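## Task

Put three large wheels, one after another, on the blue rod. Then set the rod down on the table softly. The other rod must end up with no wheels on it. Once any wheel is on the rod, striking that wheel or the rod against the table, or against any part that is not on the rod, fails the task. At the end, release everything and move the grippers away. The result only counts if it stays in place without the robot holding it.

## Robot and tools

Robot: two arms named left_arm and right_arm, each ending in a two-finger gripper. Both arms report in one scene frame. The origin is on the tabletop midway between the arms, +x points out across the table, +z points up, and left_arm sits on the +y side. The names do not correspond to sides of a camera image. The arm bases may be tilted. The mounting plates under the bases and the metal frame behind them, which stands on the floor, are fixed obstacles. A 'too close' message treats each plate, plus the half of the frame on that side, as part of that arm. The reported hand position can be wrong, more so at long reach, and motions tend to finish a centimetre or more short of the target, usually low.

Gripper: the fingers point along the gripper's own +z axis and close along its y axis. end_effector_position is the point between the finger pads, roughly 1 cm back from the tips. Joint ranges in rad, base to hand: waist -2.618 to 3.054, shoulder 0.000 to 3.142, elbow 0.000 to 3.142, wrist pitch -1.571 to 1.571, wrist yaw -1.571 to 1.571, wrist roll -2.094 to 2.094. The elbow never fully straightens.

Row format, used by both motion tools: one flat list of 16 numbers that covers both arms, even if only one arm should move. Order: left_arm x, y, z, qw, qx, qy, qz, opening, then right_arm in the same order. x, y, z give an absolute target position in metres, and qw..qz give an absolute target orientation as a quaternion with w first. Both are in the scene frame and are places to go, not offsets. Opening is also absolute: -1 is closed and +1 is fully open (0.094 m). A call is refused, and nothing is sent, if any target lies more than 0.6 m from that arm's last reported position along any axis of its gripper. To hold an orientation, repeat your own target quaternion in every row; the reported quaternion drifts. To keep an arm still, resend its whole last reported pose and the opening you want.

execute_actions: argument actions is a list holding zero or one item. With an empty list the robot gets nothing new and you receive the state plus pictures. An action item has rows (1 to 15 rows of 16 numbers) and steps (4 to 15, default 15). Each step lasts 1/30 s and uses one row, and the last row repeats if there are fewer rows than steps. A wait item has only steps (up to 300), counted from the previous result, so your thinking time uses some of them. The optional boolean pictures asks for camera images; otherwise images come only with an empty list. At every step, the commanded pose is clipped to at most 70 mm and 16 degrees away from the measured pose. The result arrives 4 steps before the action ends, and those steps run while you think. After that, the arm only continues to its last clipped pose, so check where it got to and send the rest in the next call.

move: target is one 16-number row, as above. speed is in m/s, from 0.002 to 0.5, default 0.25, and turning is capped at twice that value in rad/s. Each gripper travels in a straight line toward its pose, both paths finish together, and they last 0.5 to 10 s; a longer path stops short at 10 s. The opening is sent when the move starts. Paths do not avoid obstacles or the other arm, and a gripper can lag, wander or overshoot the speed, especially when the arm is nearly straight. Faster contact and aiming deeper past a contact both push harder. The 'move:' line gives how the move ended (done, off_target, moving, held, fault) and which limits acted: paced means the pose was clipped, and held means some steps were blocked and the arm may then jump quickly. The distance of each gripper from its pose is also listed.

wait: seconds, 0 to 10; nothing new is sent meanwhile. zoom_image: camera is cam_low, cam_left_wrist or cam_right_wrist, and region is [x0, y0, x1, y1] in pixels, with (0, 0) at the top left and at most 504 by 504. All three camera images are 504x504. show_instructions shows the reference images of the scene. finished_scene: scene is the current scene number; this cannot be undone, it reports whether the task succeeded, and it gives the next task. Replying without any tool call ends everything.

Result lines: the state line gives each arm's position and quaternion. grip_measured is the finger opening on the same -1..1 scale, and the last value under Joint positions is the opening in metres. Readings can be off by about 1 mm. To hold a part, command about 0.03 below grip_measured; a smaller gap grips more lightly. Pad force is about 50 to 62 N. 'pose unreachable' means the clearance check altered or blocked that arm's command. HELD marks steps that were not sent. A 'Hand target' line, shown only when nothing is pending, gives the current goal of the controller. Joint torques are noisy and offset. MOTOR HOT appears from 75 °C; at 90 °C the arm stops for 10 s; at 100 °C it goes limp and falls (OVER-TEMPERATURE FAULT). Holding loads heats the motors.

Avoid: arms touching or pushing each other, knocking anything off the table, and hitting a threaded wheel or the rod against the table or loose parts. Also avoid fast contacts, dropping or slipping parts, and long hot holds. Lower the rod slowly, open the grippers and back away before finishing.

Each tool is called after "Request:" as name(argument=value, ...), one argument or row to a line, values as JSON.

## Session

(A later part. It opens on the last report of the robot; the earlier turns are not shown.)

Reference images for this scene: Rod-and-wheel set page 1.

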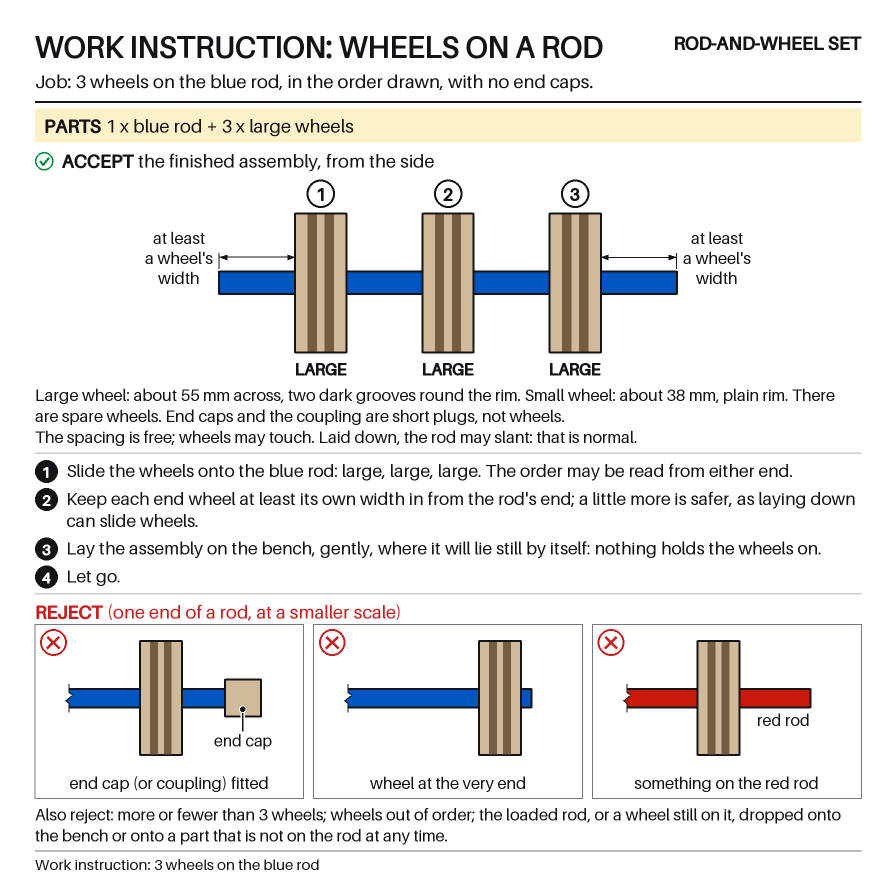

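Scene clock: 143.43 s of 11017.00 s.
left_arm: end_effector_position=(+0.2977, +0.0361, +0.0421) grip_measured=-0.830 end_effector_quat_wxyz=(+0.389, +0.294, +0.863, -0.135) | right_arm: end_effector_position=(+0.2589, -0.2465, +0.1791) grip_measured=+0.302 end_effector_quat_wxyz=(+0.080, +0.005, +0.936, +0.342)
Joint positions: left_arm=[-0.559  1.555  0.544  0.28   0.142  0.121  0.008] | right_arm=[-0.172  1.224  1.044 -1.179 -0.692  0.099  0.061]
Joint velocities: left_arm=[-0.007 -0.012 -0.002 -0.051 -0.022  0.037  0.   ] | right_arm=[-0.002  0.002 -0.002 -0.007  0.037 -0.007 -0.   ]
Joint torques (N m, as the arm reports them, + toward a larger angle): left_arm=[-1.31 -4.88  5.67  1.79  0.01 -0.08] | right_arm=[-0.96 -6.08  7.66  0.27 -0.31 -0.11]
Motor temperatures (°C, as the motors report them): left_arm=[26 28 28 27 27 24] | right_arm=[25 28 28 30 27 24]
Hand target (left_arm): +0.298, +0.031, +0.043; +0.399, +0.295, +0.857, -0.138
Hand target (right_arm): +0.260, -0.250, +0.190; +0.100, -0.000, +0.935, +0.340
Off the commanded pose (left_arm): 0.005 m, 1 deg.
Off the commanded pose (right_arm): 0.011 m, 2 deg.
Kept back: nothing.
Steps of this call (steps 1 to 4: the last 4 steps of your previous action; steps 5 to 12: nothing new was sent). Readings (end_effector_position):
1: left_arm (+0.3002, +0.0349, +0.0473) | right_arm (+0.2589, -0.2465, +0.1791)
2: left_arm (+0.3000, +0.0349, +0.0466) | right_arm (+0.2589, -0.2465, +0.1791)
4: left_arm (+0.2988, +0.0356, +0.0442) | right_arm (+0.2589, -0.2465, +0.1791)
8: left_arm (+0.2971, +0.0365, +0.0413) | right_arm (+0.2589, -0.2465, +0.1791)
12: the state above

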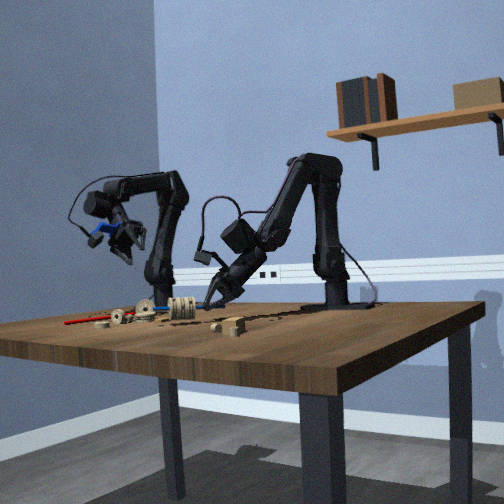

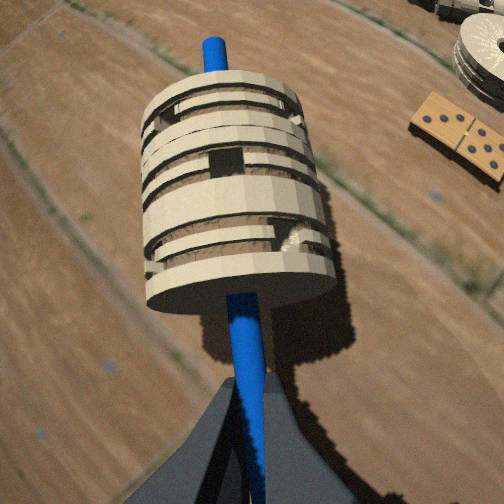

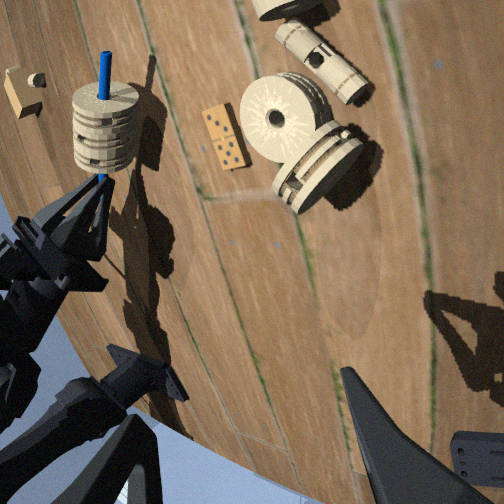

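Request:
execute_actions(
  actions=[
    {"rows": [
[0.298,0.031,0.0426,0.3996,0.2951,0.8569,-0.1376,-0.885,0.26,-0.25,0.19,0.10,0.0,0.9350,0.3400,0.3],
[0.298,0.031,0.0422,0.3996,0.2951,0.8569,-0.1376,-0.885,0.26,-0.25,0.19,0.10,0.0,0.9350,0.3400,0.3],
[0.298,0.031,0.0418,0.3996,0.2951,0.8569,-0.1376,-0.885,0.26,-0.25,0.19,0.10,0.0,0.9350,0.3400,0.3],
[0.298,0.031,0.0414,0.3996,0.2951,0.8569,-0.1376,-0.885,0.26,-0.25,0.19,0.10,0.0,0.9350,0.3400,0.3],
[0.298,0.031,0.0410,0.3996,0.2951,0.8569,-0.1376,-0.885,0.26,-0.25,0.19,0.10,0.0,0.9350,0.3400,0.3],
[0.298,0.031,0.0406,0.3996,0.2951,0.8569,-0.1376,-0.885,0.26,-0.25,0.19,0.10,0.0,0.9350,0.3400,0.3],
[0.298,0.031,0.0402,0.3996,0.2951,0.8569,-0.1376,-0.885,0.26,-0.25,0.19,0.10,0.0,0.9350,0.3400,0.3],
[0.298,0.031,0.0398,0.3996,0.2951,0.8569,-0.1376,-0.885,0.26,-0.25,0.19,0.10,0.0,0.9350,0.3400,0.3],
[0.298,0.031,0.0394,0.3996,0.2951,0.8569,-0.1376,-0.885,0.26,-0.25,0.19,0.10,0.0,0.9350,0.3400,0.3],
[0.298,0.031,0.0390,0.3996,0.2951,0.8569,-0.1376,-0.885,0.26,-0.25,0.19,0.10,0.0,0.9350,0.3400,0.3],
[0.298,0.031,0.0386,0.3996,0.2951,0.8569,-0.1376,-0.885,0.26,-0.25,0.19,0.10,0.0,0.9350,0.3400,0.3],
[0.298,0.031,0.0382,0.3996,0.2951,0.8569,-0.1376,-0.885,0.26,-0.25,0.19,0.10,0.0,0.9350,0.3400,0.3],
[0.298,0.031,0.0380,0.3996,0.2951,0.8569,-0.1376,-0.885,0.26,-0.25,0.19,0.10,0.0,0.9350,0.3400,0.3]
], "steps": 15},
  ],
)

Request:
execute_actions(
  actions=[
    {"steps": 12},
  ],
  pictures=true,
)

Request:
zoom_image(
  camera="cam_low",
  region=[140, 280, 250, 335],
)

Scene clock: 144.93 s of 11017.00 s.
left_arm: end_effector_position=(+0.3005, +0.0348, +0.0433) grip_measured=-0.830 end_effector_quat_wxyz=(+0.396, +0.293, +0.860, -0.136) | right_arm: end_effector_position=(+0.2589, -0.2465, +0.1790) grip_measured=+0.302 end_effector_quat_wxyz=(+0.080, +0.005, +0.936, +0.342)
Joint positions: left_arm=[-0.559  1.563  0.544  0.302  0.142  0.121  0.008] | right_arm=[-0.172  1.224  1.044 -1.18  -0.691  0.099  0.061]
Joint velocities: left_arm=[-0.017  0.085  0.017  0.022  0.11  -0.051 -0.001] | right_arm=[ 0.002 -0.002 -0.012 -0.051  0.022  0.051  0.   ]
Joint torques (N m, as the arm reports them, + toward a larger angle): left_arm=[-1.36 -4.77  4.99  1.73  0.01 -0.08] | right_arm=[-1.12 -6.34  7.32  0.27 -0.33 -0.13]
Motor temperatures (°C, as the motors report them): left_arm=[26 28 28 28 27 24] | right_arm=[25 28 28 30 27 24]
Steps of this call (steps 1 to 34: nothing new was sent; steps 35 to 45: the first 11 steps of this action). Readings (end_effector_position):
35: left_arm (+0.2982, +0.0359, +0.0427) | right_arm (+0.2589, -0.2465, +0.1791)
36: left_arm (+0.2983, +0.0359, +0.0427) | right_arm (+0.2589, -0.2465, +0.1791)
38: left_arm (+0.2986, +0.0357, +0.0432) | right_arm (+0.2589, -0.2465, +0.1791)
42: left_arm (+0.2996, +0.0352, +0.0444) | right_arm (+0.2590, -0.2465, +0.1791)
45: the state above

Scene clock: 145.33 s of 11017.00 s.
left_arm: end_effector_position=(+0.3009, +0.0346, +0.0406) grip_measured=-0.830 end_effector_quat_wxyz=(+0.394, +0.293, +0.860, -0.135) | right_arm: end_effector_position=(+0.2589, -0.2465, +0.1790) grip_measured=+0.302 end_effector_quat_wxyz=(+0.080, +0.005, +0.936, +0.342)
Joint positions: left_arm=[-0.559  1.574  0.544  0.311  0.142  0.121  0.008] | right_arm=[-0.172  1.224  1.044 -1.18  -0.691  0.099  0.061]
Joint velocities: left_arm=[-0.002  0.002 -0.017  0.022  0.066 -0.007  0.   ] | right_arm=[ 0.002  0.017  0.022  0.022  0.022 -0.037  0.   ]
Joint torques (N m, as the arm reports them, + toward a larger angle): left_arm=[-1.31 -5.02  4.93  1.8   0.02 -0.08] | right_arm=[-1.05 -6.09  7.46  0.26 -0.29 -0.11]
Motor temperatures (°C, as the motors report them): left_arm=[26 28 28 28 27 24] | right_arm=[25 28 28 30 27 24]
Hand target (left_arm): +0.298, +0.031, +0.038; +0.399, +0.295, +0.857, -0.138
Hand target (right_arm): +0.260, -0.250, +0.190; +0.100, -0.000, +0.935, +0.340
Off the commanded pose (left_arm): 0.005 m, 1 deg.
Off the commanded pose (right_arm): 0.012 m, 2 deg.
Kept back: nothing.
Steps of this call (steps 1 to 4: the last 4 steps of your previous action; steps 5 to 12: nothing new was sent). Readings (end_effector_position):
1: left_arm (+0.3004, +0.0348, +0.0422) | right_arm (+0.2589, -0.2465, +0.1790)
2: left_arm (+0.3004, +0.0348, +0.0413) | right_arm (+0.2589, -0.2465, +0.1790)
4: left_arm (+0.3002, +0.0349, +0.0401) | right_arm (+0.2589, -0.2465, +0.1790)
8: left_arm (+0.3005, +0.0348, +0.0401) | right_arm (+0.2589, -0.2465, +0.1790)
12: the state above

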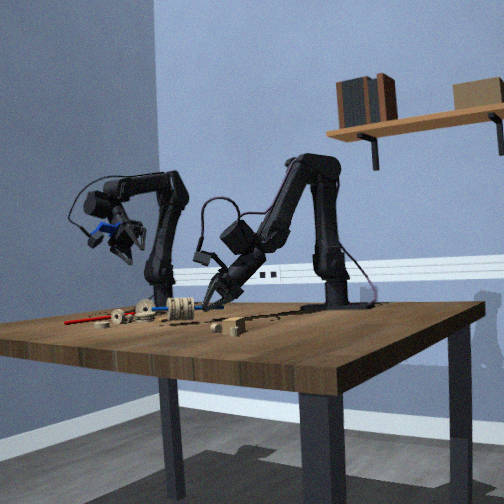

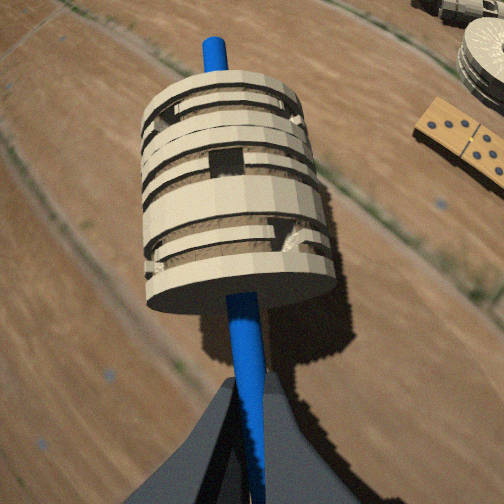

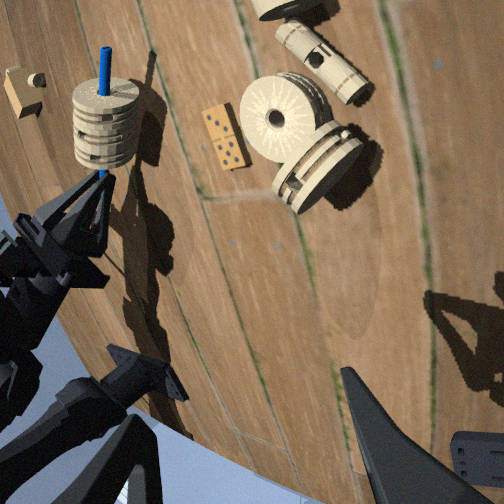

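Region (140, 280, 250, 335) of cam_low's 504x504 image, scaled by 4.582, with more detail than that image has.

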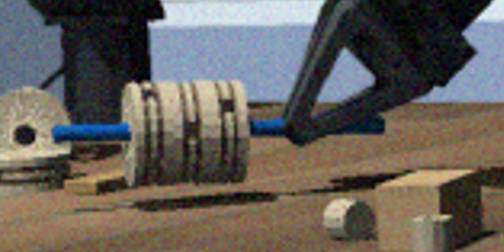

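Request:
execute_actions(
  actions=[
    {"rows": [
[0.2977,0.0312,0.0376,0.3984,0.2953,0.8575,-0.1372,-0.885,0.26,-0.25,0.19,0.10,0.0,0.9350,0.3400,0.3],
[0.2973,0.0314,0.0372,0.3971,0.2955,0.8580,-0.1367,-0.885,0.26,-0.25,0.19,0.10,0.0,0.9350,0.3400,0.3],
[0.2970,0.0315,0.0368,0.3959,0.2957,0.8586,-0.1363,-0.885,0.26,-0.25,0.19,0.10,0.0,0.9350,0.3400,0.3],
[0.2967,0.0317,0.0364,0.3946,0.2959,0.8592,-0.1359,-0.885,0.26,-0.25,0.19,0.10,0.0,0.9350,0.3400,0.3],
[0.2964,0.0319,0.0360,0.3934,0.2961,0.8598,-0.1355,-0.885,0.26,-0.25,0.19,0.10,0.0,0.9350,0.3400,0.3],
[0.2960,0.0321,0.0355,0.3921,0.2963,0.8603,-0.1350,-0.885,0.26,-0.25,0.19,0.10,0.0,0.9350,0.3400,0.3],
[0.2957,0.0323,0.0351,0.3909,0.2965,0.8609,-0.1346,-0.885,0.26,-0.25,0.19,0.10,0.0,0.9350,0.3400,0.3],
[0.2954,0.0324,0.0347,0.3896,0.2967,0.8615,-0.1342,-0.885,0.26,-0.25,0.19,0.10,0.0,0.9350,0.3400,0.3],
[0.2950,0.0326,0.0343,0.3884,0.2969,0.8620,-0.1337,-0.885,0.26,-0.25,0.19,0.10,0.0,0.9350,0.3400,0.3],
[0.2947,0.0328,0.0339,0.3871,0.2971,0.8626,-0.1333,-0.885,0.26,-0.25,0.19,0.10,0.0,0.9350,0.3400,0.3]
], "steps": 14},
  ],
)

Request:
execute_actions(
  actions=[
    {"steps": 12},
  ],
  pictures=true,
)

Request:
zoom_image(
  camera="cam_low",
  region=[140, 280, 250, 335],
)

Scene clock: 146.93 s of 11017.00 s.
left_arm: end_effector_position=(+0.2997, +0.0333, +0.0401) grip_measured=-0.830 end_effector_quat_wxyz=(+0.393, +0.295, +0.860, -0.135) | right_arm: end_effector_position=(+0.2589, -0.2465, +0.1790) grip_measured=+0.302 end_effector_quat_wxyz=(+0.080, +0.005, +0.936, +0.342)
Joint positions: left_arm=[-0.565  1.574  0.544  0.308  0.139  0.121  0.008] | right_arm=[-0.172  1.224  1.044 -1.18  -0.691  0.099  0.061]
Joint velocities: left_arm=[-0.007  0.002 -0.012 -0.022  0.007 -0.051  0.001] | right_arm=[-0.007 -0.027 -0.002 -0.051 -0.007 -0.139 -0.   ]
Joint torques (N m, as the arm reports them, + toward a larger angle): left_arm=[-1.05 -5.14  5.46  1.57  0.08 -0.05] | right_arm=[-1.23 -6.15  7.55  0.26 -0.33 -0.11]
Motor temperatures (°C, as the motors report them): left_arm=[26 28 28 28 27 24] | right_arm=[25 28 28 30 27 24]
Steps of this call (steps 1 to 38: nothing new was sent; steps 39 to 48: the first 10 steps of this action). Readings (end_effector_position):
39: left_arm (+0.3010, +0.0345, +0.0407) | right_arm (+0.2589, -0.2465, +0.1790)
40: left_arm (+0.3010, +0.0346, +0.0407) | right_arm (+0.2589, -0.2465, +0.1790)
42: left_arm (+0.3008, +0.0343, +0.0407) | right_arm (+0.2589, -0.2465, +0.1790)
46: left_arm (+0.3001, +0.0331, +0.0406) | right_arm (+0.2589, -0.2465, +0.1790)
48: the state above

Scene clock: 147.33 s of 11017.00 s.
left_arm: end_effector_position=(+0.2986, +0.0342, +0.0385) grip_measured=-0.830 end_effector_quat_wxyz=(+0.389, +0.295, +0.862, -0.133) | right_arm: end_effector_position=(+0.2589, -0.2465, +0.1790) grip_measured=+0.302 end_effector_quat_wxyz=(+0.080, +0.005, +0.936, +0.342)
Joint positions: left_arm=[-0.565  1.574  0.544  0.3    0.136  0.121  0.008] | right_arm=[-0.172  1.224  1.044 -1.18  -0.691  0.099  0.061]
Joint velocities: left_arm=[ 0.007  0.017  0.012  0.037  0.022 -0.051 -0.   ] | right_arm=[ 0.007 -0.012  0.002  0.007 -0.007 -0.051  0.   ]
Joint torques (N m, as the arm reports them, + toward a larger angle): left_arm=[-0.99 -5.11  5.3   1.57  0.03 -0.05] | right_arm=[-0.94 -5.97  7.49  0.28 -0.31 -0.08]
Motor temperatures (°C, as the motors report them): left_arm=[26 28 28 28 27 24] | right_arm=[25 28 28 30 27 24]
Hand target (left_arm): +0.295, +0.033, +0.034; +0.387, +0.297, +0.863, -0.133
Hand target (right_arm): +0.260, -0.250, +0.190; +0.100, -0.000, +0.935, +0.340
Off the commanded pose (left_arm): 0.006 m, 0 deg.
Off the commanded pose (right_arm): 0.012 m, 2 deg.
Kept back: nothing.
Steps of this call (steps 1 to 4: the last 4 steps of your previous action; steps 5 to 12: nothing new was sent). Readings (end_effector_position):
1: left_arm (+0.2995, +0.0334, +0.0398) | right_arm (+0.2589, -0.2465, +0.1790)
2: left_arm (+0.2992, +0.0336, +0.0394) | right_arm (+0.2589, -0.2465, +0.1790)
4: left_arm (+0.2990, +0.0339, +0.0390) | right_arm (+0.2589, -0.2465, +0.1790)
8: left_arm (+0.2987, +0.0341, +0.0386) | right_arm (+0.2589, -0.2465, +0.1790)
12: the state above

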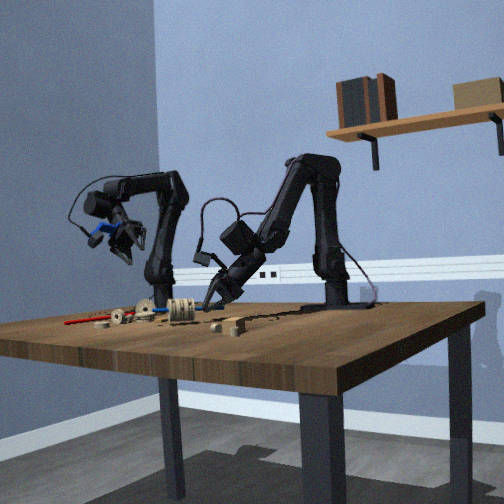

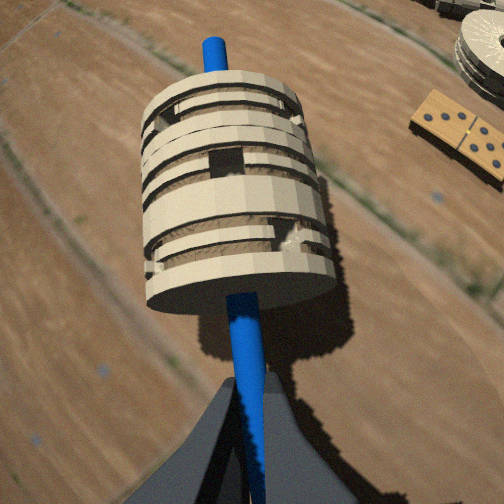

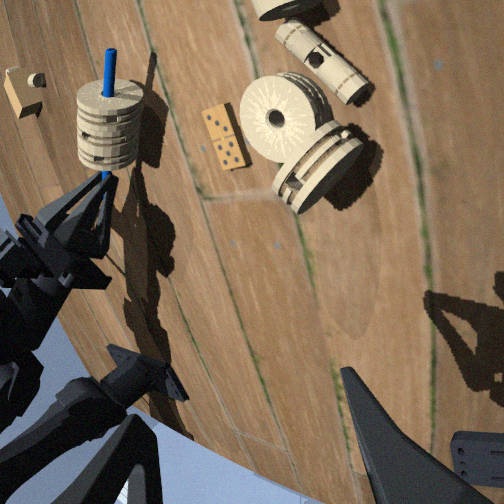

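Region (140, 280, 250, 335) of cam_low's 504x504 image, scaled by 4.582, with more detail than that image has.

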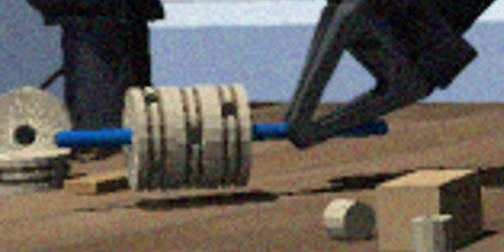

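Request:
execute_actions(
  actions=[
    {"rows": [
[0.2944,0.0330,0.0335,0.3862,0.2972,0.8630,-0.1332,-0.885,0.26,-0.25,0.19,0.10,0.0,0.9350,0.3400,0.3],
[0.2941,0.0331,0.0331,0.3852,0.2972,0.8634,-0.1330,-0.885,0.26,-0.25,0.19,0.10,0.0,0.9350,0.3400,0.3],
[0.2938,0.0333,0.0327,0.3843,0.2973,0.8639,-0.1329,-0.885,0.26,-0.25,0.19,0.10,0.0,0.9350,0.3400,0.3],
[0.2935,0.0335,0.0324,0.3834,0.2974,0.8643,-0.1327,-0.885,0.26,-0.25,0.19,0.10,0.0,0.9350,0.3400,0.3],
[0.2932,0.0336,0.0320,0.3824,0.2974,0.8647,-0.1326,-0.885,0.26,-0.25,0.19,0.10,0.0,0.9350,0.3400,0.3],
[0.2929,0.0338,0.0316,0.3815,0.2975,0.8651,-0.1324,-0.885,0.26,-0.25,0.19,0.10,0.0,0.9350,0.3400,0.3],
[0.2925,0.0340,0.0312,0.3806,0.2976,0.8655,-0.1323,-0.885,0.26,-0.25,0.19,0.10,0.0,0.9350,0.3400,0.3],
[0.2922,0.0341,0.0308,0.3796,0.2976,0.8659,-0.1321,-0.885,0.26,-0.25,0.19,0.10,0.0,0.9350,0.3400,0.3],
[0.2919,0.0343,0.0304,0.3787,0.2977,0.8664,-0.1320,-0.885,0.26,-0.25,0.19,0.10,0.0,0.9350,0.3400,0.3],
[0.2916,0.0345,0.0300,0.3778,0.2978,0.8668,-0.1318,-0.885,0.26,-0.25,0.19,0.10,0.0,0.9350,0.3400,0.3],
[0.2913,0.0346,0.0296,0.3768,0.2978,0.8672,-0.1317,-0.885,0.26,-0.25,0.19,0.10,0.0,0.9350,0.3400,0.3],
[0.2910,0.0348,0.0292,0.3759,0.2979,0.8676,-0.1315,-0.885,0.26,-0.25,0.19,0.10,0.0,0.9350,0.3400,0.3]
], "steps": 15},
  ],
)

Request:
execute_actions(
  actions=[
    {"steps": 13},
  ],
  pictures=true,
)

Request:
zoom_image(
  camera="cam_low",
  region=[140, 280, 250, 335],
)

Scene clock: 148.27 s of 11017.00 s.
left_arm: end_effector_position=(+0.2966, +0.0353, +0.0359) grip_measured=-0.830 end_effector_quat_wxyz=(+0.383, +0.296, +0.865, -0.132) | right_arm: end_effector_position=(+0.2589, -0.2465, +0.1790) grip_measured=+0.302 end_effector_quat_wxyz=(+0.080, +0.005, +0.936, +0.342)
Joint positions: left_arm=[-0.565  1.574  0.544  0.286  0.136  0.121  0.008] | right_arm=[-0.172  1.224  1.044 -1.18  -0.691  0.099  0.061]
Joint velocities: left_arm=[-0.017 -0.007 -0.007 -0.007  0.081 -0.037 -0.   ] | right_arm=[-0.007 -0.007  0.012  0.022 -0.081  0.095 -0.001]
Joint torques (N m, as the arm reports them, + toward a larger angle): left_arm=[-0.98 -5.07  5.26  1.55  0.02 -0.05] | right_arm=[-1.07 -6.18  7.56  0.27 -0.36 -0.12]
Motor temperatures (°C, as the motors report them): left_arm=[26 28 28 28 27 24] | right_arm=[25 28 28 30 27 24]
Steps of this call (steps 1 to 17: nothing new was sent; steps 18 to 28: the first 11 steps of this action). Readings (end_effector_position):
18: left_arm (+0.2985, +0.0342, +0.0384) | right_arm (+0.2589, -0.2465, +0.1790)
19: left_arm (+0.2985, +0.0343, +0.0383) | right_arm (+0.2589, -0.2465, +0.1790)
21: left_arm (+0.2982, +0.0344, +0.0380) | right_arm (+0.2589, -0.2465, +0.1790)
25: left_arm (+0.2973, +0.0348, +0.0369) | right_arm (+0.2589, -0.2465, +0.1790)
28: the state above

Scene clock: 148.70 s of 11017.00 s.
left_arm: end_effector_position=(+0.2952, +0.0361, +0.0342) grip_measured=-0.830 end_effector_quat_wxyz=(+0.379, +0.296, +0.867, -0.132) | right_arm: end_effector_position=(+0.2589, -0.2465, +0.1790) grip_measured=+0.302 end_effector_quat_wxyz=(+0.080, +0.005, +0.936, +0.342)
Joint positions: left_arm=[-0.565  1.574  0.544  0.276  0.136  0.121  0.008] | right_arm=[-0.172  1.224  1.044 -1.18  -0.691  0.099  0.061]
Joint velocities: left_arm=[-0.012 -0.007  0.007  0.022  0.051 -0.051 -0.   ] | right_arm=[ 0.002 -0.007 -0.012  0.007 -0.051  0.007  0.   ]
Joint torques (N m, as the arm reports them, + toward a larger angle): left_arm=[-0.98 -5.06  5.24  1.5   0.01 -0.06] | right_arm=[-1.03 -6.2   7.28  0.25 -0.34 -0.13]
Motor temperatures (°C, as the motors report them): left_arm=[26 28 28 28 27 24] | right_arm=[25 28 28 30 27 24]
Hand target (left_arm): +0.291, +0.035, +0.029; +0.376, +0.298, +0.868, -0.131
Hand target (right_arm): +0.260, -0.250, +0.190; +0.100, -0.000, +0.935, +0.340
Off the commanded pose (left_arm): 0.007 m, 0 deg.
Off the commanded pose (right_arm): 0.012 m, 2 deg.
Kept back: nothing.
Steps of this call (steps 1 to 4: the last 4 steps of your previous action; steps 5 to 13: nothing new was sent). Readings (end_effector_position):
1: left_arm (+0.2963, +0.0355, +0.0356) | right_arm (+0.2589, -0.2465, +0.1790)
2: left_arm (+0.2960, +0.0356, +0.0352) | right_arm (+0.2589, -0.2465, +0.1790)
4: left_arm (+0.2957, +0.0358, +0.0348) | right_arm (+0.2589, -0.2465, +0.1790)
8: left_arm (+0.2953, +0.0360, +0.0343) | right_arm (+0.2589, -0.2465, +0.1790)
13: the state above

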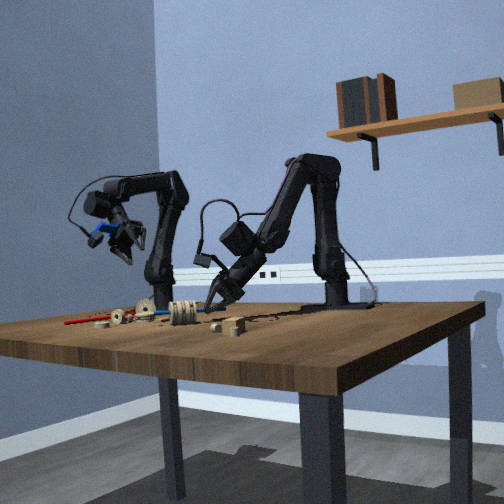

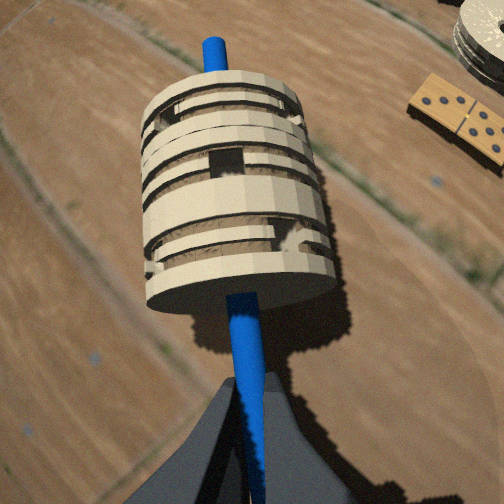

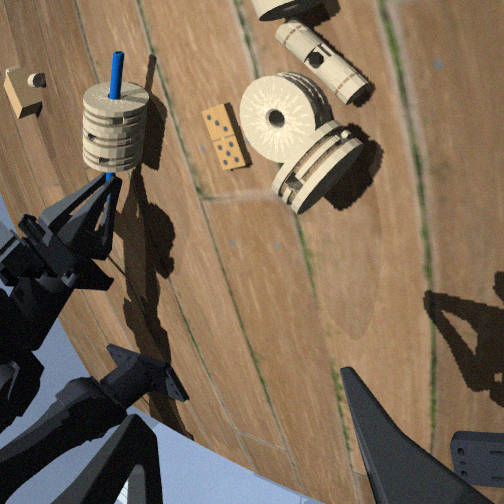

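Region (140, 280, 250, 335) of cam_low's 504x504 image, scaled by 4.582, with more detail than that image has.

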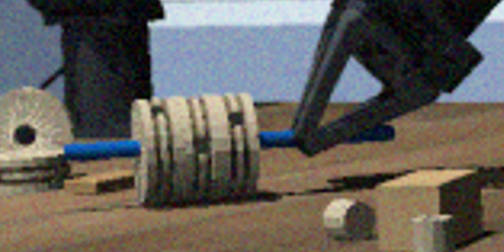

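Request:
zoom_image(
  camera="cam_low",
  region=[150, 296, 230, 332],
)

Region (150, 296, 230, 332) of cam_low's 504x504 image, scaled by 6.300, with more detail than that image has; it fills the top 227 rows of this view, and the rest is white.

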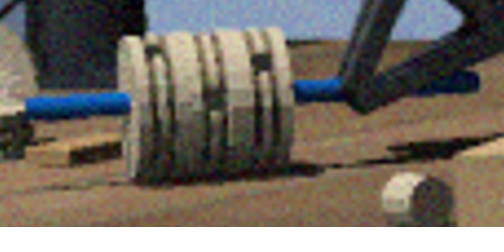

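Request:
execute_actions(
  actions=[
    {"rows": [
[0.2908,0.0349,0.0289,0.3752,0.2980,0.8679,-0.1314,-0.885,0.26,-0.25,0.19,0.10,0.0,0.9350,0.3400,0.3],
[0.2906,0.0350,0.0287,0.3746,0.2980,0.8682,-0.1313,-0.885,0.26,-0.25,0.19,0.10,0.0,0.9350,0.3400,0.3],
[0.2903,0.0352,0.0284,0.3739,0.2980,0.8685,-0.1312,-0.885,0.26,-0.25,0.19,0.10,0.0,0.9350,0.3400,0.3],
[0.2901,0.0353,0.0281,0.3732,0.2981,0.8688,-0.1311,-0.885,0.26,-0.25,0.19,0.10,0.0,0.9350,0.3400,0.3],
[0.2899,0.0354,0.0279,0.3725,0.2981,0.8691,-0.1310,-0.885,0.26,-0.25,0.19,0.10,0.0,0.9350,0.3400,0.3],
[0.2897,0.0355,0.0276,0.3719,0.2982,0.8694,-0.1309,-0.885,0.26,-0.25,0.19,0.10,0.0,0.9350,0.3400,0.3],
[0.2894,0.0356,0.0273,0.3712,0.2982,0.8697,-0.1307,-0.885,0.26,-0.25,0.19,0.10,0.0,0.9350,0.3400,0.3],
[0.2892,0.0358,0.0270,0.3705,0.2983,0.8700,-0.1306,-0.885,0.26,-0.25,0.19,0.10,0.0,0.9350,0.3400,0.3],
[0.2890,0.0359,0.0268,0.3698,0.2983,0.8703,-0.1305,-0.885,0.26,-0.25,0.19,0.10,0.0,0.9350,0.3400,0.3],
[0.2888,0.0360,0.0265,0.3692,0.2984,0.8706,-0.1304,-0.885,0.26,-0.25,0.19,0.10,0.0,0.9350,0.3400,0.3]
], "steps": 14},
  ],
)

Request:
execute_actions(
  actions=[
    {"steps": 12},
  ],
  pictures=true,
)

Request:
zoom_image(
  camera="cam_low",
  region=[150, 296, 230, 332],
)

Scene clock: 151.73 s of 11017.00 s.
left_arm: end_effector_position=(+0.2940, +0.0367, +0.0328) grip_measured=-0.830 end_effector_quat_wxyz=(+0.375, +0.296, +0.869, -0.131) | right_arm: end_effector_position=(+0.2589, -0.2465, +0.1790) grip_measured=+0.302 end_effector_quat_wxyz=(+0.080, +0.005, +0.936, +0.342)
Joint positions: left_arm=[-0.565  1.574  0.544  0.268  0.136  0.121  0.008] | right_arm=[-0.172  1.224  1.044 -1.18  -0.691  0.099  0.061]
Joint velocities: left_arm=[ 0.002 -0.002 -0.007 -0.022  0.051  0.022 -0.001] | right_arm=[-0.002  0.007 -0.002 -0.037  0.022  0.022  0.   ]
Joint torques (N m, as the arm reports them, + toward a larger angle): left_arm=[-0.98 -4.93  5.3   1.49  0.03 -0.05] | right_arm=[-1.08 -6.15  7.35  0.31 -0.35 -0.14]
Motor temperatures (°C, as the motors report them): left_arm=[26 28 28 29 27 24] | right_arm=[25 28 29 30 27 24]
Steps of this call (steps 1 to 81: nothing new was sent; steps 82 to 91: the first 10 steps of this action). Readings (end_effector_position):
82: left_arm (+0.2951, +0.0361, +0.0341) | right_arm (+0.2589, -0.2465, +0.1790)
83: left_arm (+0.2951, +0.0361, +0.0341) | right_arm (+0.2589, -0.2465, +0.1790)
85: left_arm (+0.2949, +0.0362, +0.0339) | right_arm (+0.2589, -0.2465, +0.1790)
89: left_arm (+0.2942, +0.0365, +0.0331) | right_arm (+0.2589, -0.2465, +0.1790)
91: the state above

Scene clock: 152.13 s of 11017.00 s.
left_arm: end_effector_position=(+0.2940, +0.0367, +0.0328) grip_measured=-0.830 end_effector_quat_wxyz=(+0.375, +0.296, +0.869, -0.131) | right_arm: end_effector_position=(+0.2589, -0.2465, +0.1790) grip_measured=+0.302 end_effector_quat_wxyz=(+0.080, +0.005, +0.936, +0.342)
Joint positions: left_arm=[-0.565  1.574  0.544  0.268  0.136  0.121  0.008] | right_arm=[-0.172  1.224  1.044 -1.18  -0.691  0.099  0.061]
Joint velocities: left_arm=[ 0.007 -0.012 -0.002 -0.022  0.066 -0.066 -0.   ] | right_arm=[-0.022 -0.002 -0.012 -0.007 -0.007 -0.066 -0.001]
Joint torques (N m, as the arm reports them, + toward a larger angle): left_arm=[-0.96 -5.03  5.21  1.48  0.02 -0.05] | right_arm=[-0.81 -6.06  7.57  0.26 -0.31 -0.06]
Motor temperatures (°C, as the motors report them): left_arm=[26 28 28 29 27 24] | right_arm=[25 28 29 30 27 24]
Hand target (left_arm): +0.289, +0.036, +0.027; +0.369, +0.298, +0.870, -0.130
Hand target (right_arm): +0.260, -0.250, +0.190; +0.100, -0.000, +0.935, +0.340
Off the commanded pose (left_arm): 0.008 m, 1 deg.
Off the commanded pose (right_arm): 0.012 m, 2 deg.
Kept back: nothing.
Steps of this call (steps 1 to 4: the last 4 steps of your previous action; steps 5 to 12: nothing new was sent). Readings (end_effector_position):
1: left_arm (+0.2940, +0.0367, +0.0328) | right_arm (+0.2589, -0.2465, +0.1790)
2: left_arm (+0.2940, +0.0367, +0.0328) | right_arm (+0.2589, -0.2465, +0.1790)
4: left_arm (+0.2940, +0.0367, +0.0328) | right_arm (+0.2589, -0.2465, +0.1790)
8: left_arm (+0.2940, +0.0367, +0.0328) | right_arm (+0.2589, -0.2465, +0.1790)
12: the state above

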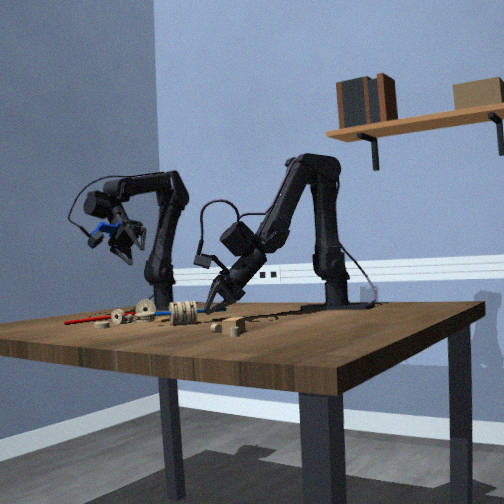

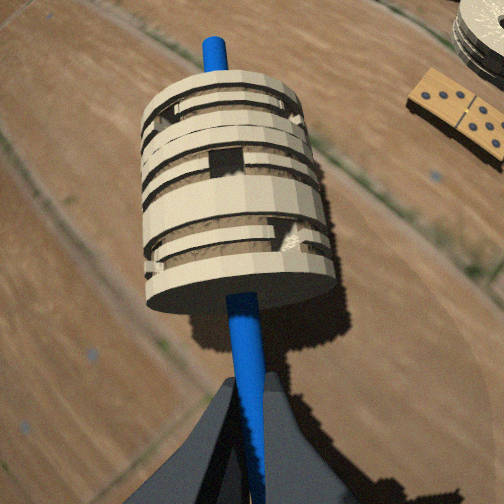

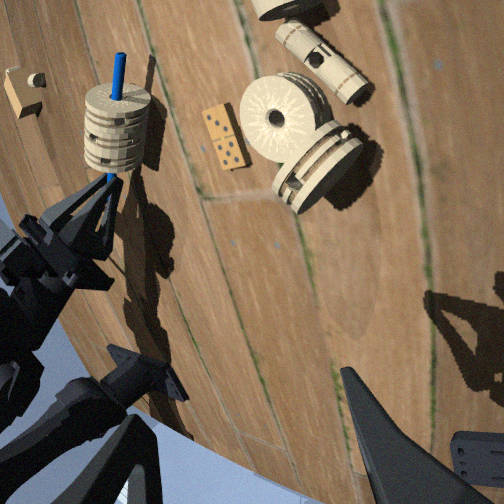

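Region (150, 296, 230, 332) of cam_low's 504x504 image, scaled by 6.300, with more detail than that image has; it fills the top 227 rows of this view, and the rest is white.

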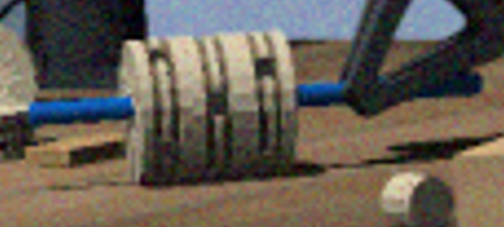

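Request:
execute_actions(
  actions=[
    {"rows": [
[0.2885,0.0362,0.0261,0.3683,0.2985,0.8710,-0.1303,-0.885,0.26,-0.25,0.19,0.10,0.0,0.9350,0.3400,0.3],
[0.2882,0.0363,0.0258,0.3674,0.2985,0.8714,-0.1301,-0.885,0.26,-0.25,0.19,0.10,0.0,0.9350,0.3400,0.3],
[0.2879,0.0365,0.0254,0.3665,0.2986,0.8718,-0.1300,-0.885,0.26,-0.25,0.19,0.10,0.0,0.9350,0.3400,0.3],
[0.2876,0.0366,0.0251,0.3656,0.2986,0.8722,-0.1298,-0.885,0.26,-0.25,0.19,0.10,0.0,0.9350,0.3400,0.3],
[0.2873,0.0368,0.0247,0.3647,0.2987,0.8726,-0.1297,-0.885,0.26,-0.25,0.19,0.10,0.0,0.9350,0.3400,0.3],
[0.2870,0.0370,0.0244,0.3638,0.2988,0.8730,-0.1295,-0.885,0.26,-0.25,0.19,0.10,0.0,0.9350,0.3400,0.3],
[0.2867,0.0371,0.0240,0.3629,0.2988,0.8734,-0.1294,-0.885,0.26,-0.25,0.19,0.10,0.0,0.9350,0.3400,0.3],
[0.2864,0.0373,0.0237,0.3620,0.2989,0.8738,-0.1292,-0.885,0.26,-0.25,0.19,0.10,0.0,0.9350,0.3400,0.3],
[0.2861,0.0374,0.0233,0.3611,0.2989,0.8742,-0.1291,-0.885,0.26,-0.25,0.19,0.10,0.0,0.9350,0.3400,0.3],
[0.2858,0.0376,0.0230,0.3602,0.2990,0.8746,-0.1290,-0.885,0.26,-0.25,0.19,0.10,0.0,0.9350,0.3400,0.3]
], "steps": 14},
  ],
)

Request:
execute_actions(
  actions=[
    {"steps": 10},
  ],
  pictures=true,
)

Request:
zoom_image(
  camera="cam_low",
  region=[150, 296, 230, 332],
)

Scene clock: 152.97 s of 11017.00 s.
left_arm: end_effector_position=(+0.2933, +0.0370, +0.0320) grip_measured=-0.830 end_effector_quat_wxyz=(+0.373, +0.296, +0.869, -0.131) | right_arm: end_effector_position=(+0.2589, -0.2465, +0.1790) grip_measured=+0.302 end_effector_quat_wxyz=(+0.080, +0.005, +0.936, +0.342)
Joint positions: left_arm=[-0.565  1.574  0.544  0.264  0.136  0.121  0.008] | right_arm=[-0.172  1.224  1.044 -1.18  -0.691  0.099  0.061]
Joint velocities: left_arm=[-0.017  0.002 -0.017  0.051  0.051 -0.007  0.001] | right_arm=[-0.002  0.002  0.012 -0.007  0.051 -0.051 -0.   ]
Joint torques (N m, as the arm reports them, + toward a larger angle): left_arm=[-0.98 -4.97  5.23  1.33  0.01 -0.06] | right_arm=[-1.04 -6.14  7.34  0.25 -0.31 -0.09]
Motor temperatures (°C, as the motors report them): left_arm=[26 28 28 29 27 24] | right_arm=[25 28 29 30 27 24]
Steps of this call (steps 1 to 15: nothing new was sent; steps 16 to 25: the first 10 steps of this action). Readings (end_effector_position):
16: left_arm (+0.2940, +0.0367, +0.0328) | right_arm (+0.2589, -0.2465, +0.1790)
17: left_arm (+0.2939, +0.0367, +0.0327) | right_arm (+0.2589, -0.2465, +0.1790)
19: left_arm (+0.2938, +0.0368, +0.0326) | right_arm (+0.2589, -0.2465, +0.1790)
23: left_arm (+0.2936, +0.0369, +0.0323) | right_arm (+0.2589, -0.2465, +0.1790)
25: the state above

Scene clock: 153.30 s of 11017.00 s.
left_arm: end_effector_position=(+0.2931, +0.0371, +0.0318) grip_measured=-0.830 end_effector_quat_wxyz=(+0.373, +0.296, +0.870, -0.131) | right_arm: end_effector_position=(+0.2589, -0.2465, +0.1790) grip_measured=+0.302 end_effector_quat_wxyz=(+0.080, +0.005, +0.936, +0.342)
Joint positions: left_arm=[-0.565  1.574  0.544  0.263  0.136  0.121  0.008] | right_arm=[-0.172  1.224  1.044 -1.18  -0.691  0.099  0.061]
Joint velocities: left_arm=[ 0.002 -0.012 -0.022 -0.066  0.022  0.007 -0.   ] | right_arm=[-0.002 -0.022 -0.002 -0.022  0.066 -0.007 -0.001]
Joint torques (N m, as the arm reports them, + toward a larger angle): left_arm=[-0.97 -4.99  5.24  1.35  0.01 -0.05] | right_arm=[-1.03 -6.11  7.48  0.26 -0.32 -0.09]
Motor temperatures (°C, as the motors report them): left_arm=[26 28 28 29 27 24] | right_arm=[25 28 29 29 27 24]
Hand target (left_arm): +0.286, +0.038, +0.023; +0.360, +0.299, +0.874, -0.129
Hand target (right_arm): +0.260, -0.250, +0.190; +0.100, -0.000, +0.935, +0.340
Off the commanded pose (left_arm): 0.011 m, 2 deg.
Off the commanded pose (right_arm): 0.012 m, 2 deg.
Kept back: nothing.
Steps of this call (steps 1 to 4: the last 4 steps of your previous action; steps 5 to 10: nothing new was sent). Readings (end_effector_position):
1: left_arm (+0.2932, +0.0371, +0.0319) | right_arm (+0.2589, -0.2465, +0.1790)
2: left_arm (+0.2932, +0.0371, +0.0319) | right_arm (+0.2589, -0.2465, +0.1790)
4: left_arm (+0.2931, +0.0371, +0.0318) | right_arm (+0.2589, -0.2465, +0.1790)
8: left_arm (+0.2931, +0.0371, +0.0318) | right_arm (+0.2589, -0.2465, +0.1790)
10: the state above

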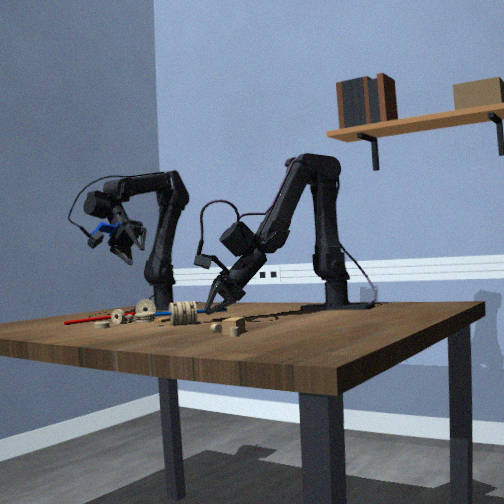

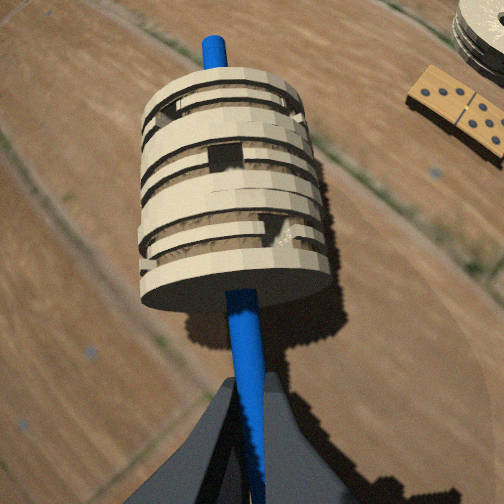

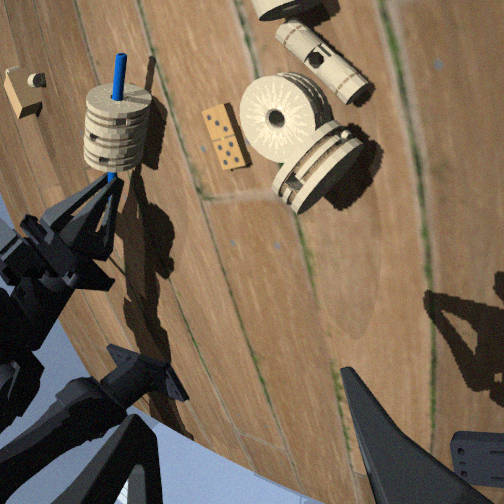

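Region (150, 296, 230, 332) of cam_low's 504x504 image, scaled by 6.300, with more detail than that image has; it fills the top 227 rows of this view, and the rest is white.

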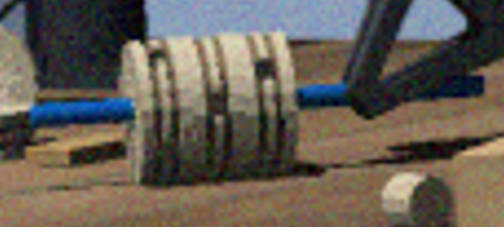

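Request:
execute_actions(
  actions=[
    {"rows": [
[0.2855,0.0378,0.0226,0.3593,0.2990,0.8750,-0.1288,-0.885,0.26,-0.25,0.19,0.10,0.0,0.9350,0.3400,0.3],
[0.2852,0.0379,0.0223,0.3584,0.2991,0.8754,-0.1287,-0.880,0.26,-0.25,0.19,0.10,0.0,0.9350,0.3400,0.3],
[0.2849,0.0381,0.0219,0.3575,0.2991,0.8757,-0.1285,-0.875,0.26,-0.25,0.19,0.10,0.0,0.9350,0.3400,0.3],
[0.2846,0.0382,0.0216,0.3566,0.2992,0.8761,-0.1284,-0.870,0.26,-0.25,0.19,0.10,0.0,0.9350,0.3400,0.3],
[0.2846,0.0382,0.0216,0.3566,0.2992,0.8761,-0.1284,-0.865,0.26,-0.25,0.19,0.10,0.0,0.9350,0.3400,0.3],
[0.2846,0.0382,0.0216,0.3566,0.2992,0.8761,-0.1284,-0.860,0.26,-0.25,0.19,0.10,0.0,0.9350,0.3400,0.3],
[0.2846,0.0382,0.0216,0.3566,0.2992,0.8761,-0.1284,-0.855,0.26,-0.25,0.19,0.10,0.0,0.9350,0.3400,0.3],
[0.2846,0.0382,0.0216,0.3566,0.2992,0.8761,-0.1284,-0.850,0.26,-0.25,0.19,0.10,0.0,0.9350,0.3400,0.3],
[0.2846,0.0382,0.0216,0.3566,0.2992,0.8761,-0.1284,-0.845,0.26,-0.25,0.19,0.10,0.0,0.9350,0.3400,0.3],
[0.2846,0.0382,0.0216,0.3566,0.2992,0.8761,-0.1284,-0.840,0.26,-0.25,0.19,0.10,0.0,0.9350,0.3400,0.3],
[0.2846,0.0382,0.0216,0.3566,0.2992,0.8761,-0.1284,-0.835,0.26,-0.25,0.19,0.10,0.0,0.9350,0.3400,0.3],
[0.2846,0.0382,0.0216,0.3566,0.2992,0.8761,-0.1284,-0.830,0.26,-0.25,0.19,0.10,0.0,0.9350,0.3400,0.3],
[0.2846,0.0382,0.0216,0.3566,0.2992,0.8761,-0.1284,-0.825,0.26,-0.25,0.19,0.10,0.0,0.9350,0.3400,0.3],
[0.2846,0.0382,0.0216,0.3566,0.2992,0.8761,-0.1284,-0.818,0.26,-0.25,0.19,0.10,0.0,0.9350,0.3400,0.3],
[0.2846,0.0382,0.0216,0.3566,0.2992,0.8761,-0.1284,-0.810,0.26,-0.25,0.19,0.10,0.0,0.9350,0.3400,0.3]
], "steps": 15},
  ],
)

Request:
execute_actions(
  actions=[
    {"rows": [
[0.2846,0.0382,0.0216,0.3566,0.2992,0.8761,-0.1284,-0.800,0.26,-0.25,0.19,0.10,0.0,0.9350,0.3400,0.3],
[0.2846,0.0382,0.0216,0.3566,0.2992,0.8761,-0.1284,-0.790,0.26,-0.25,0.19,0.10,0.0,0.9350,0.3400,0.3],
[0.2846,0.0382,0.0216,0.3566,0.2992,0.8761,-0.1284,-0.775,0.26,-0.25,0.19,0.10,0.0,0.9350,0.3400,0.3],
[0.2846,0.0382,0.0216,0.3566,0.2992,0.8761,-0.1284,-0.755,0.26,-0.25,0.19,0.10,0.0,0.9350,0.3400,0.3],
[0.2846,0.0382,0.0216,0.3566,0.2992,0.8761,-0.1284,-0.73,0.26,-0.25,0.19,0.10,0.0,0.9350,0.3400,0.3],
[0.2846,0.0382,0.0216,0.3566,0.2992,0.8761,-0.1284,-0.70,0.26,-0.25,0.19,0.10,0.0,0.9350,0.3400,0.3],
[0.2846,0.0382,0.0216,0.3566,0.2992,0.8761,-0.1284,-0.66,0.26,-0.25,0.19,0.10,0.0,0.9350,0.3400,0.3],
[0.2846,0.0382,0.0216,0.3566,0.2992,0.8761,-0.1284,-0.62,0.26,-0.25,0.19,0.10,0.0,0.9350,0.3400,0.3],
[0.2846,0.0382,0.0216,0.3566,0.2992,0.8761,-0.1284,-0.58,0.26,-0.25,0.19,0.10,0.0,0.9350,0.3400,0.3],
[0.2846,0.0382,0.0216,0.3566,0.2992,0.8761,-0.1284,-0.54,0.26,-0.25,0.19,0.10,0.0,0.9350,0.3400,0.3],
[0.2846,0.0382,0.0216,0.3566,0.2992,0.8761,-0.1284,-0.50,0.26,-0.25,0.19,0.10,0.0,0.9350,0.3400,0.3],
[0.2846,0.0382,0.0216,0.3566,0.2992,0.8761,-0.1284,-0.45,0.26,-0.25,0.19,0.10,0.0,0.9350,0.3400,0.3]
], "steps": 15},
  ],
  pictures=true,
)

Scene clock: 154.53 s of 11017.00 s.
left_arm: end_effector_position=(+0.2922, +0.0376, +0.0307) grip_measured=-0.825 end_effector_quat_wxyz=(+0.370, +0.296, +0.871, -0.130) | right_arm: end_effector_position=(+0.2589, -0.2465, +0.1790) grip_measured=+0.302 end_effector_quat_wxyz=(+0.080, +0.005, +0.936, +0.342)
Joint positions: left_arm=[-0.565  1.574  0.544  0.256  0.136  0.121  0.008] | right_arm=[-0.172  1.224  1.044 -1.18  -0.691  0.099  0.061]
Joint velocities: left_arm=[-0.007 -0.007 -0.012 -0.11   0.022 -0.007  0.002] | right_arm=[-0.007 -0.012  0.002  0.037 -0.037 -0.007  0.001]
Joint torques (N m, as the arm reports them, + toward a larger angle): left_arm=[-0.98 -4.98  5.25  1.33  0.02 -0.05] | right_arm=[-1.02 -6.15  7.42  0.25 -0.3  -0.14]
Motor temperatures (°C, as the motors report them): left_arm=[26 27 28 29 27 24] | right_arm=[25 28 29 29 27 24]
Steps of this call (steps 1 to 26: nothing new was sent; steps 27 to 37: the first 11 steps of this action). Readings (end_effector_position):
27: left_arm (+0.2931, +0.0371, +0.0318) | right_arm (+0.2589, -0.2465, +0.1790)
28: left_arm (+0.2931, +0.0371, +0.0317) | right_arm (+0.2589, -0.2465, +0.1790)
30: left_arm (+0.2928, +0.0373, +0.0314) | right_arm (+0.2589, -0.2465, +0.1790)
34: left_arm (+0.2923, +0.0376, +0.0308) | right_arm (+0.2589, -0.2465, +0.1790)
37: the state above

Scene clock: 155.03 s of 11017.00 s.
left_arm: end_effector_position=(+0.2921, +0.0376, +0.0306) grip_measured=-0.522 end_effector_quat_wxyz=(+0.369, +0.296, +0.871, -0.130) | right_arm: end_effector_position=(+0.2589, -0.2465, +0.1790) grip_measured=+0.302 end_effector_quat_wxyz=(+0.080, +0.005, +0.936, +0.342)
Joint positions: left_arm=[-0.565  1.574  0.544  0.256  0.136  0.121  0.022] | right_arm=[-0.172  1.224  1.044 -1.18  -0.691  0.099  0.061]
Joint velocities: left_arm=[ 0.007 -0.007  0.007  0.066 -0.066  0.022  0.038] | right_arm=[ 0.017  0.007 -0.002 -0.022 -0.007  0.051  0.001]
Joint torques (N m, as the arm reports them, + toward a larger angle): left_arm=[-0.98 -4.97  5.24  1.34  0.02 -0.04] | right_arm=[-1.1  -5.9   7.47  0.25 -0.31 -0.13]
Motor temperatures (°C, as the motors report them): left_arm=[26 27 27 29 27 24] | right_arm=[25 28 29 29 27 24]
Off your previous action's commanded pose (left_arm): 0.012 m, 2 deg at its last step (step 4 of this call).
Off your previous action's commanded pose (right_arm): 0.012 m, 2 deg at its last step (step 4 of this call).
Steps of this call (steps 1 to 4: the last 4 steps of your previous action; steps 5 to 15: the first 11 steps of this action). Readings (end_effector_position):
5: left_arm (+0.2921, +0.0376, +0.0306) | right_arm (+0.2589, -0.2465, +0.1790)
6: left_arm (+0.2921, +0.0376, +0.0306) | right_arm (+0.2589, -0.2465, +0.1790)
8: left_arm (+0.2921, +0.0376, +0.0306) | right_arm (+0.2589, -0.2465, +0.1790)
12: left_arm (+0.2921, +0.0376, +0.0306) | right_arm (+0.2589, -0.2465, +0.1790)
15: the state above

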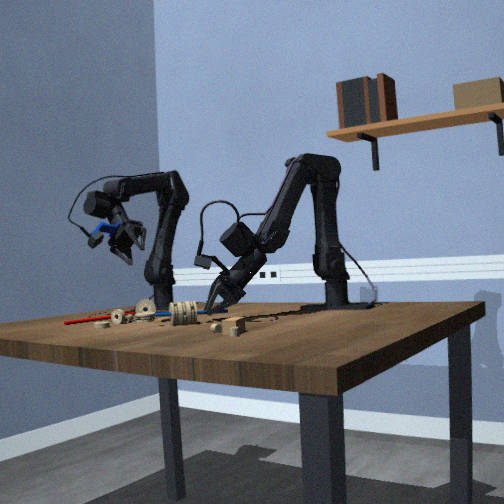

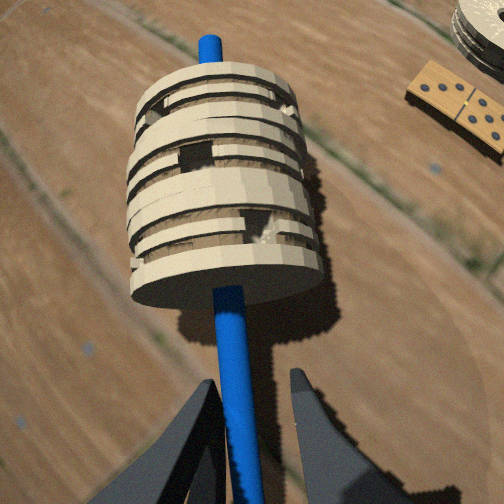

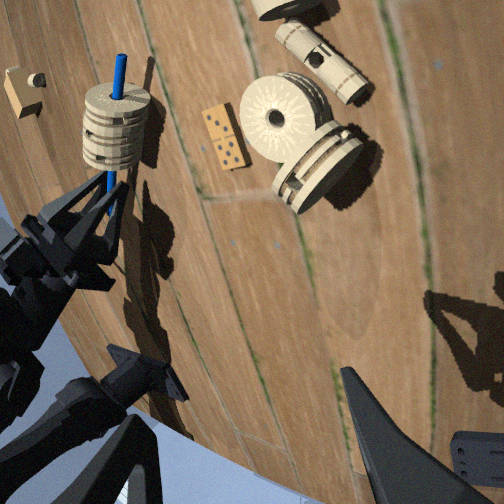

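Request:
execute_actions(
  actions=[
    {"steps": 15},
  ],
  pictures=true,
)

Scene clock: 155.53 s of 11017.00 s.
left_arm: end_effector_position=(+0.2921, +0.0376, +0.0306) grip_measured=-0.453 end_effector_quat_wxyz=(+0.369, +0.296, +0.871, -0.130) | right_arm: end_effector_position=(+0.2589, -0.2465, +0.1790) grip_measured=+0.302 end_effector_quat_wxyz=(+0.080, +0.005, +0.936, +0.342)
Joint positions: left_arm=[-0.565  1.574  0.544  0.256  0.136  0.121  0.026] | right_arm=[-0.172  1.224  1.044 -1.18  -0.691  0.099  0.061]
Joint velocities: left_arm=[ 0.007  0.007  0.007 -0.022  0.022 -0.037 -0.001] | right_arm=[-0.007 -0.002 -0.002 -0.007 -0.007  0.081 -0.001]
Joint torques (N m, as the arm reports them, + toward a larger angle): left_arm=[-0.99 -4.97  5.23  1.34  0.01 -0.05] | right_arm=[-1.13 -6.1   7.24  0.27 -0.34 -0.1 ]
Motor temperatures (°C, as the motors report them): left_arm=[26 27 27 29 27 24] | right_arm=[25 28 29 29 27 24]
Hand target (left_arm): +0.285, +0.038, +0.022; +0.356, +0.299, +0.876, -0.128
Hand target (right_arm): +0.260, -0.250, +0.190; +0.100, -0.000, +0.935, +0.340
Off the commanded pose (left_arm): 0.012 m, 2 deg.
Off the commanded pose (right_arm): 0.012 m, 2 deg.
Kept back: nothing.
Steps of this call (steps 1 to 4: the last 4 steps of your previous action; steps 5 to 15: nothing new was sent). Readings (end_effector_position):
1: left_arm (+0.2921, +0.0376, +0.0306) | right_arm (+0.2589, -0.2465, +0.1790)
2: left_arm (+0.2921, +0.0376, +0.0306) | right_arm (+0.2589, -0.2465, +0.1790)
4: left_arm (+0.2921, +0.0376, +0.0306) | right_arm (+0.2589, -0.2465, +0.1790)
8: left_arm (+0.2921, +0.0376, +0.0306) | right_arm (+0.2589, -0.2465, +0.1790)
15: the state above

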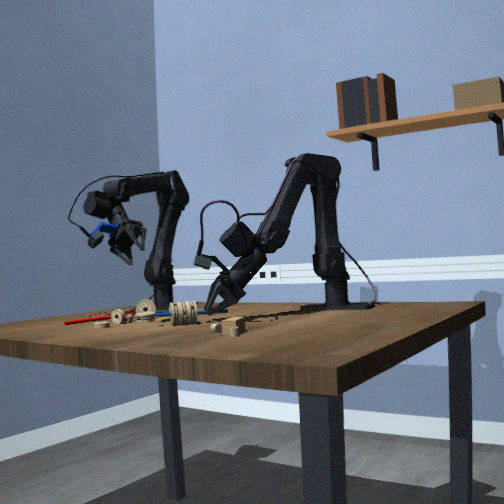

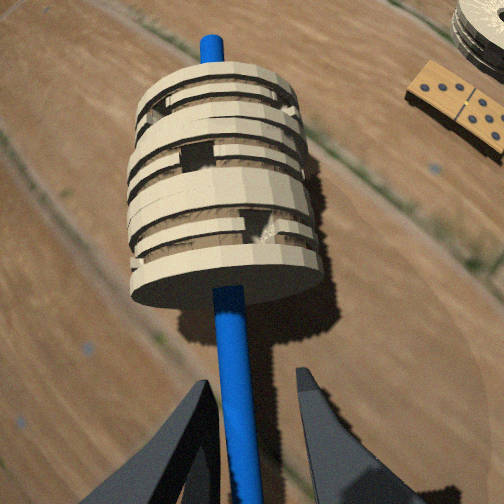

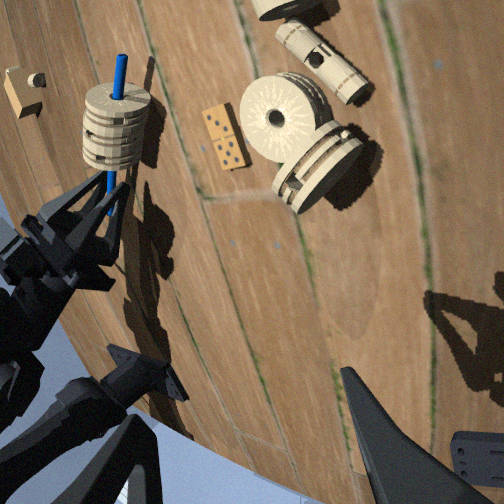

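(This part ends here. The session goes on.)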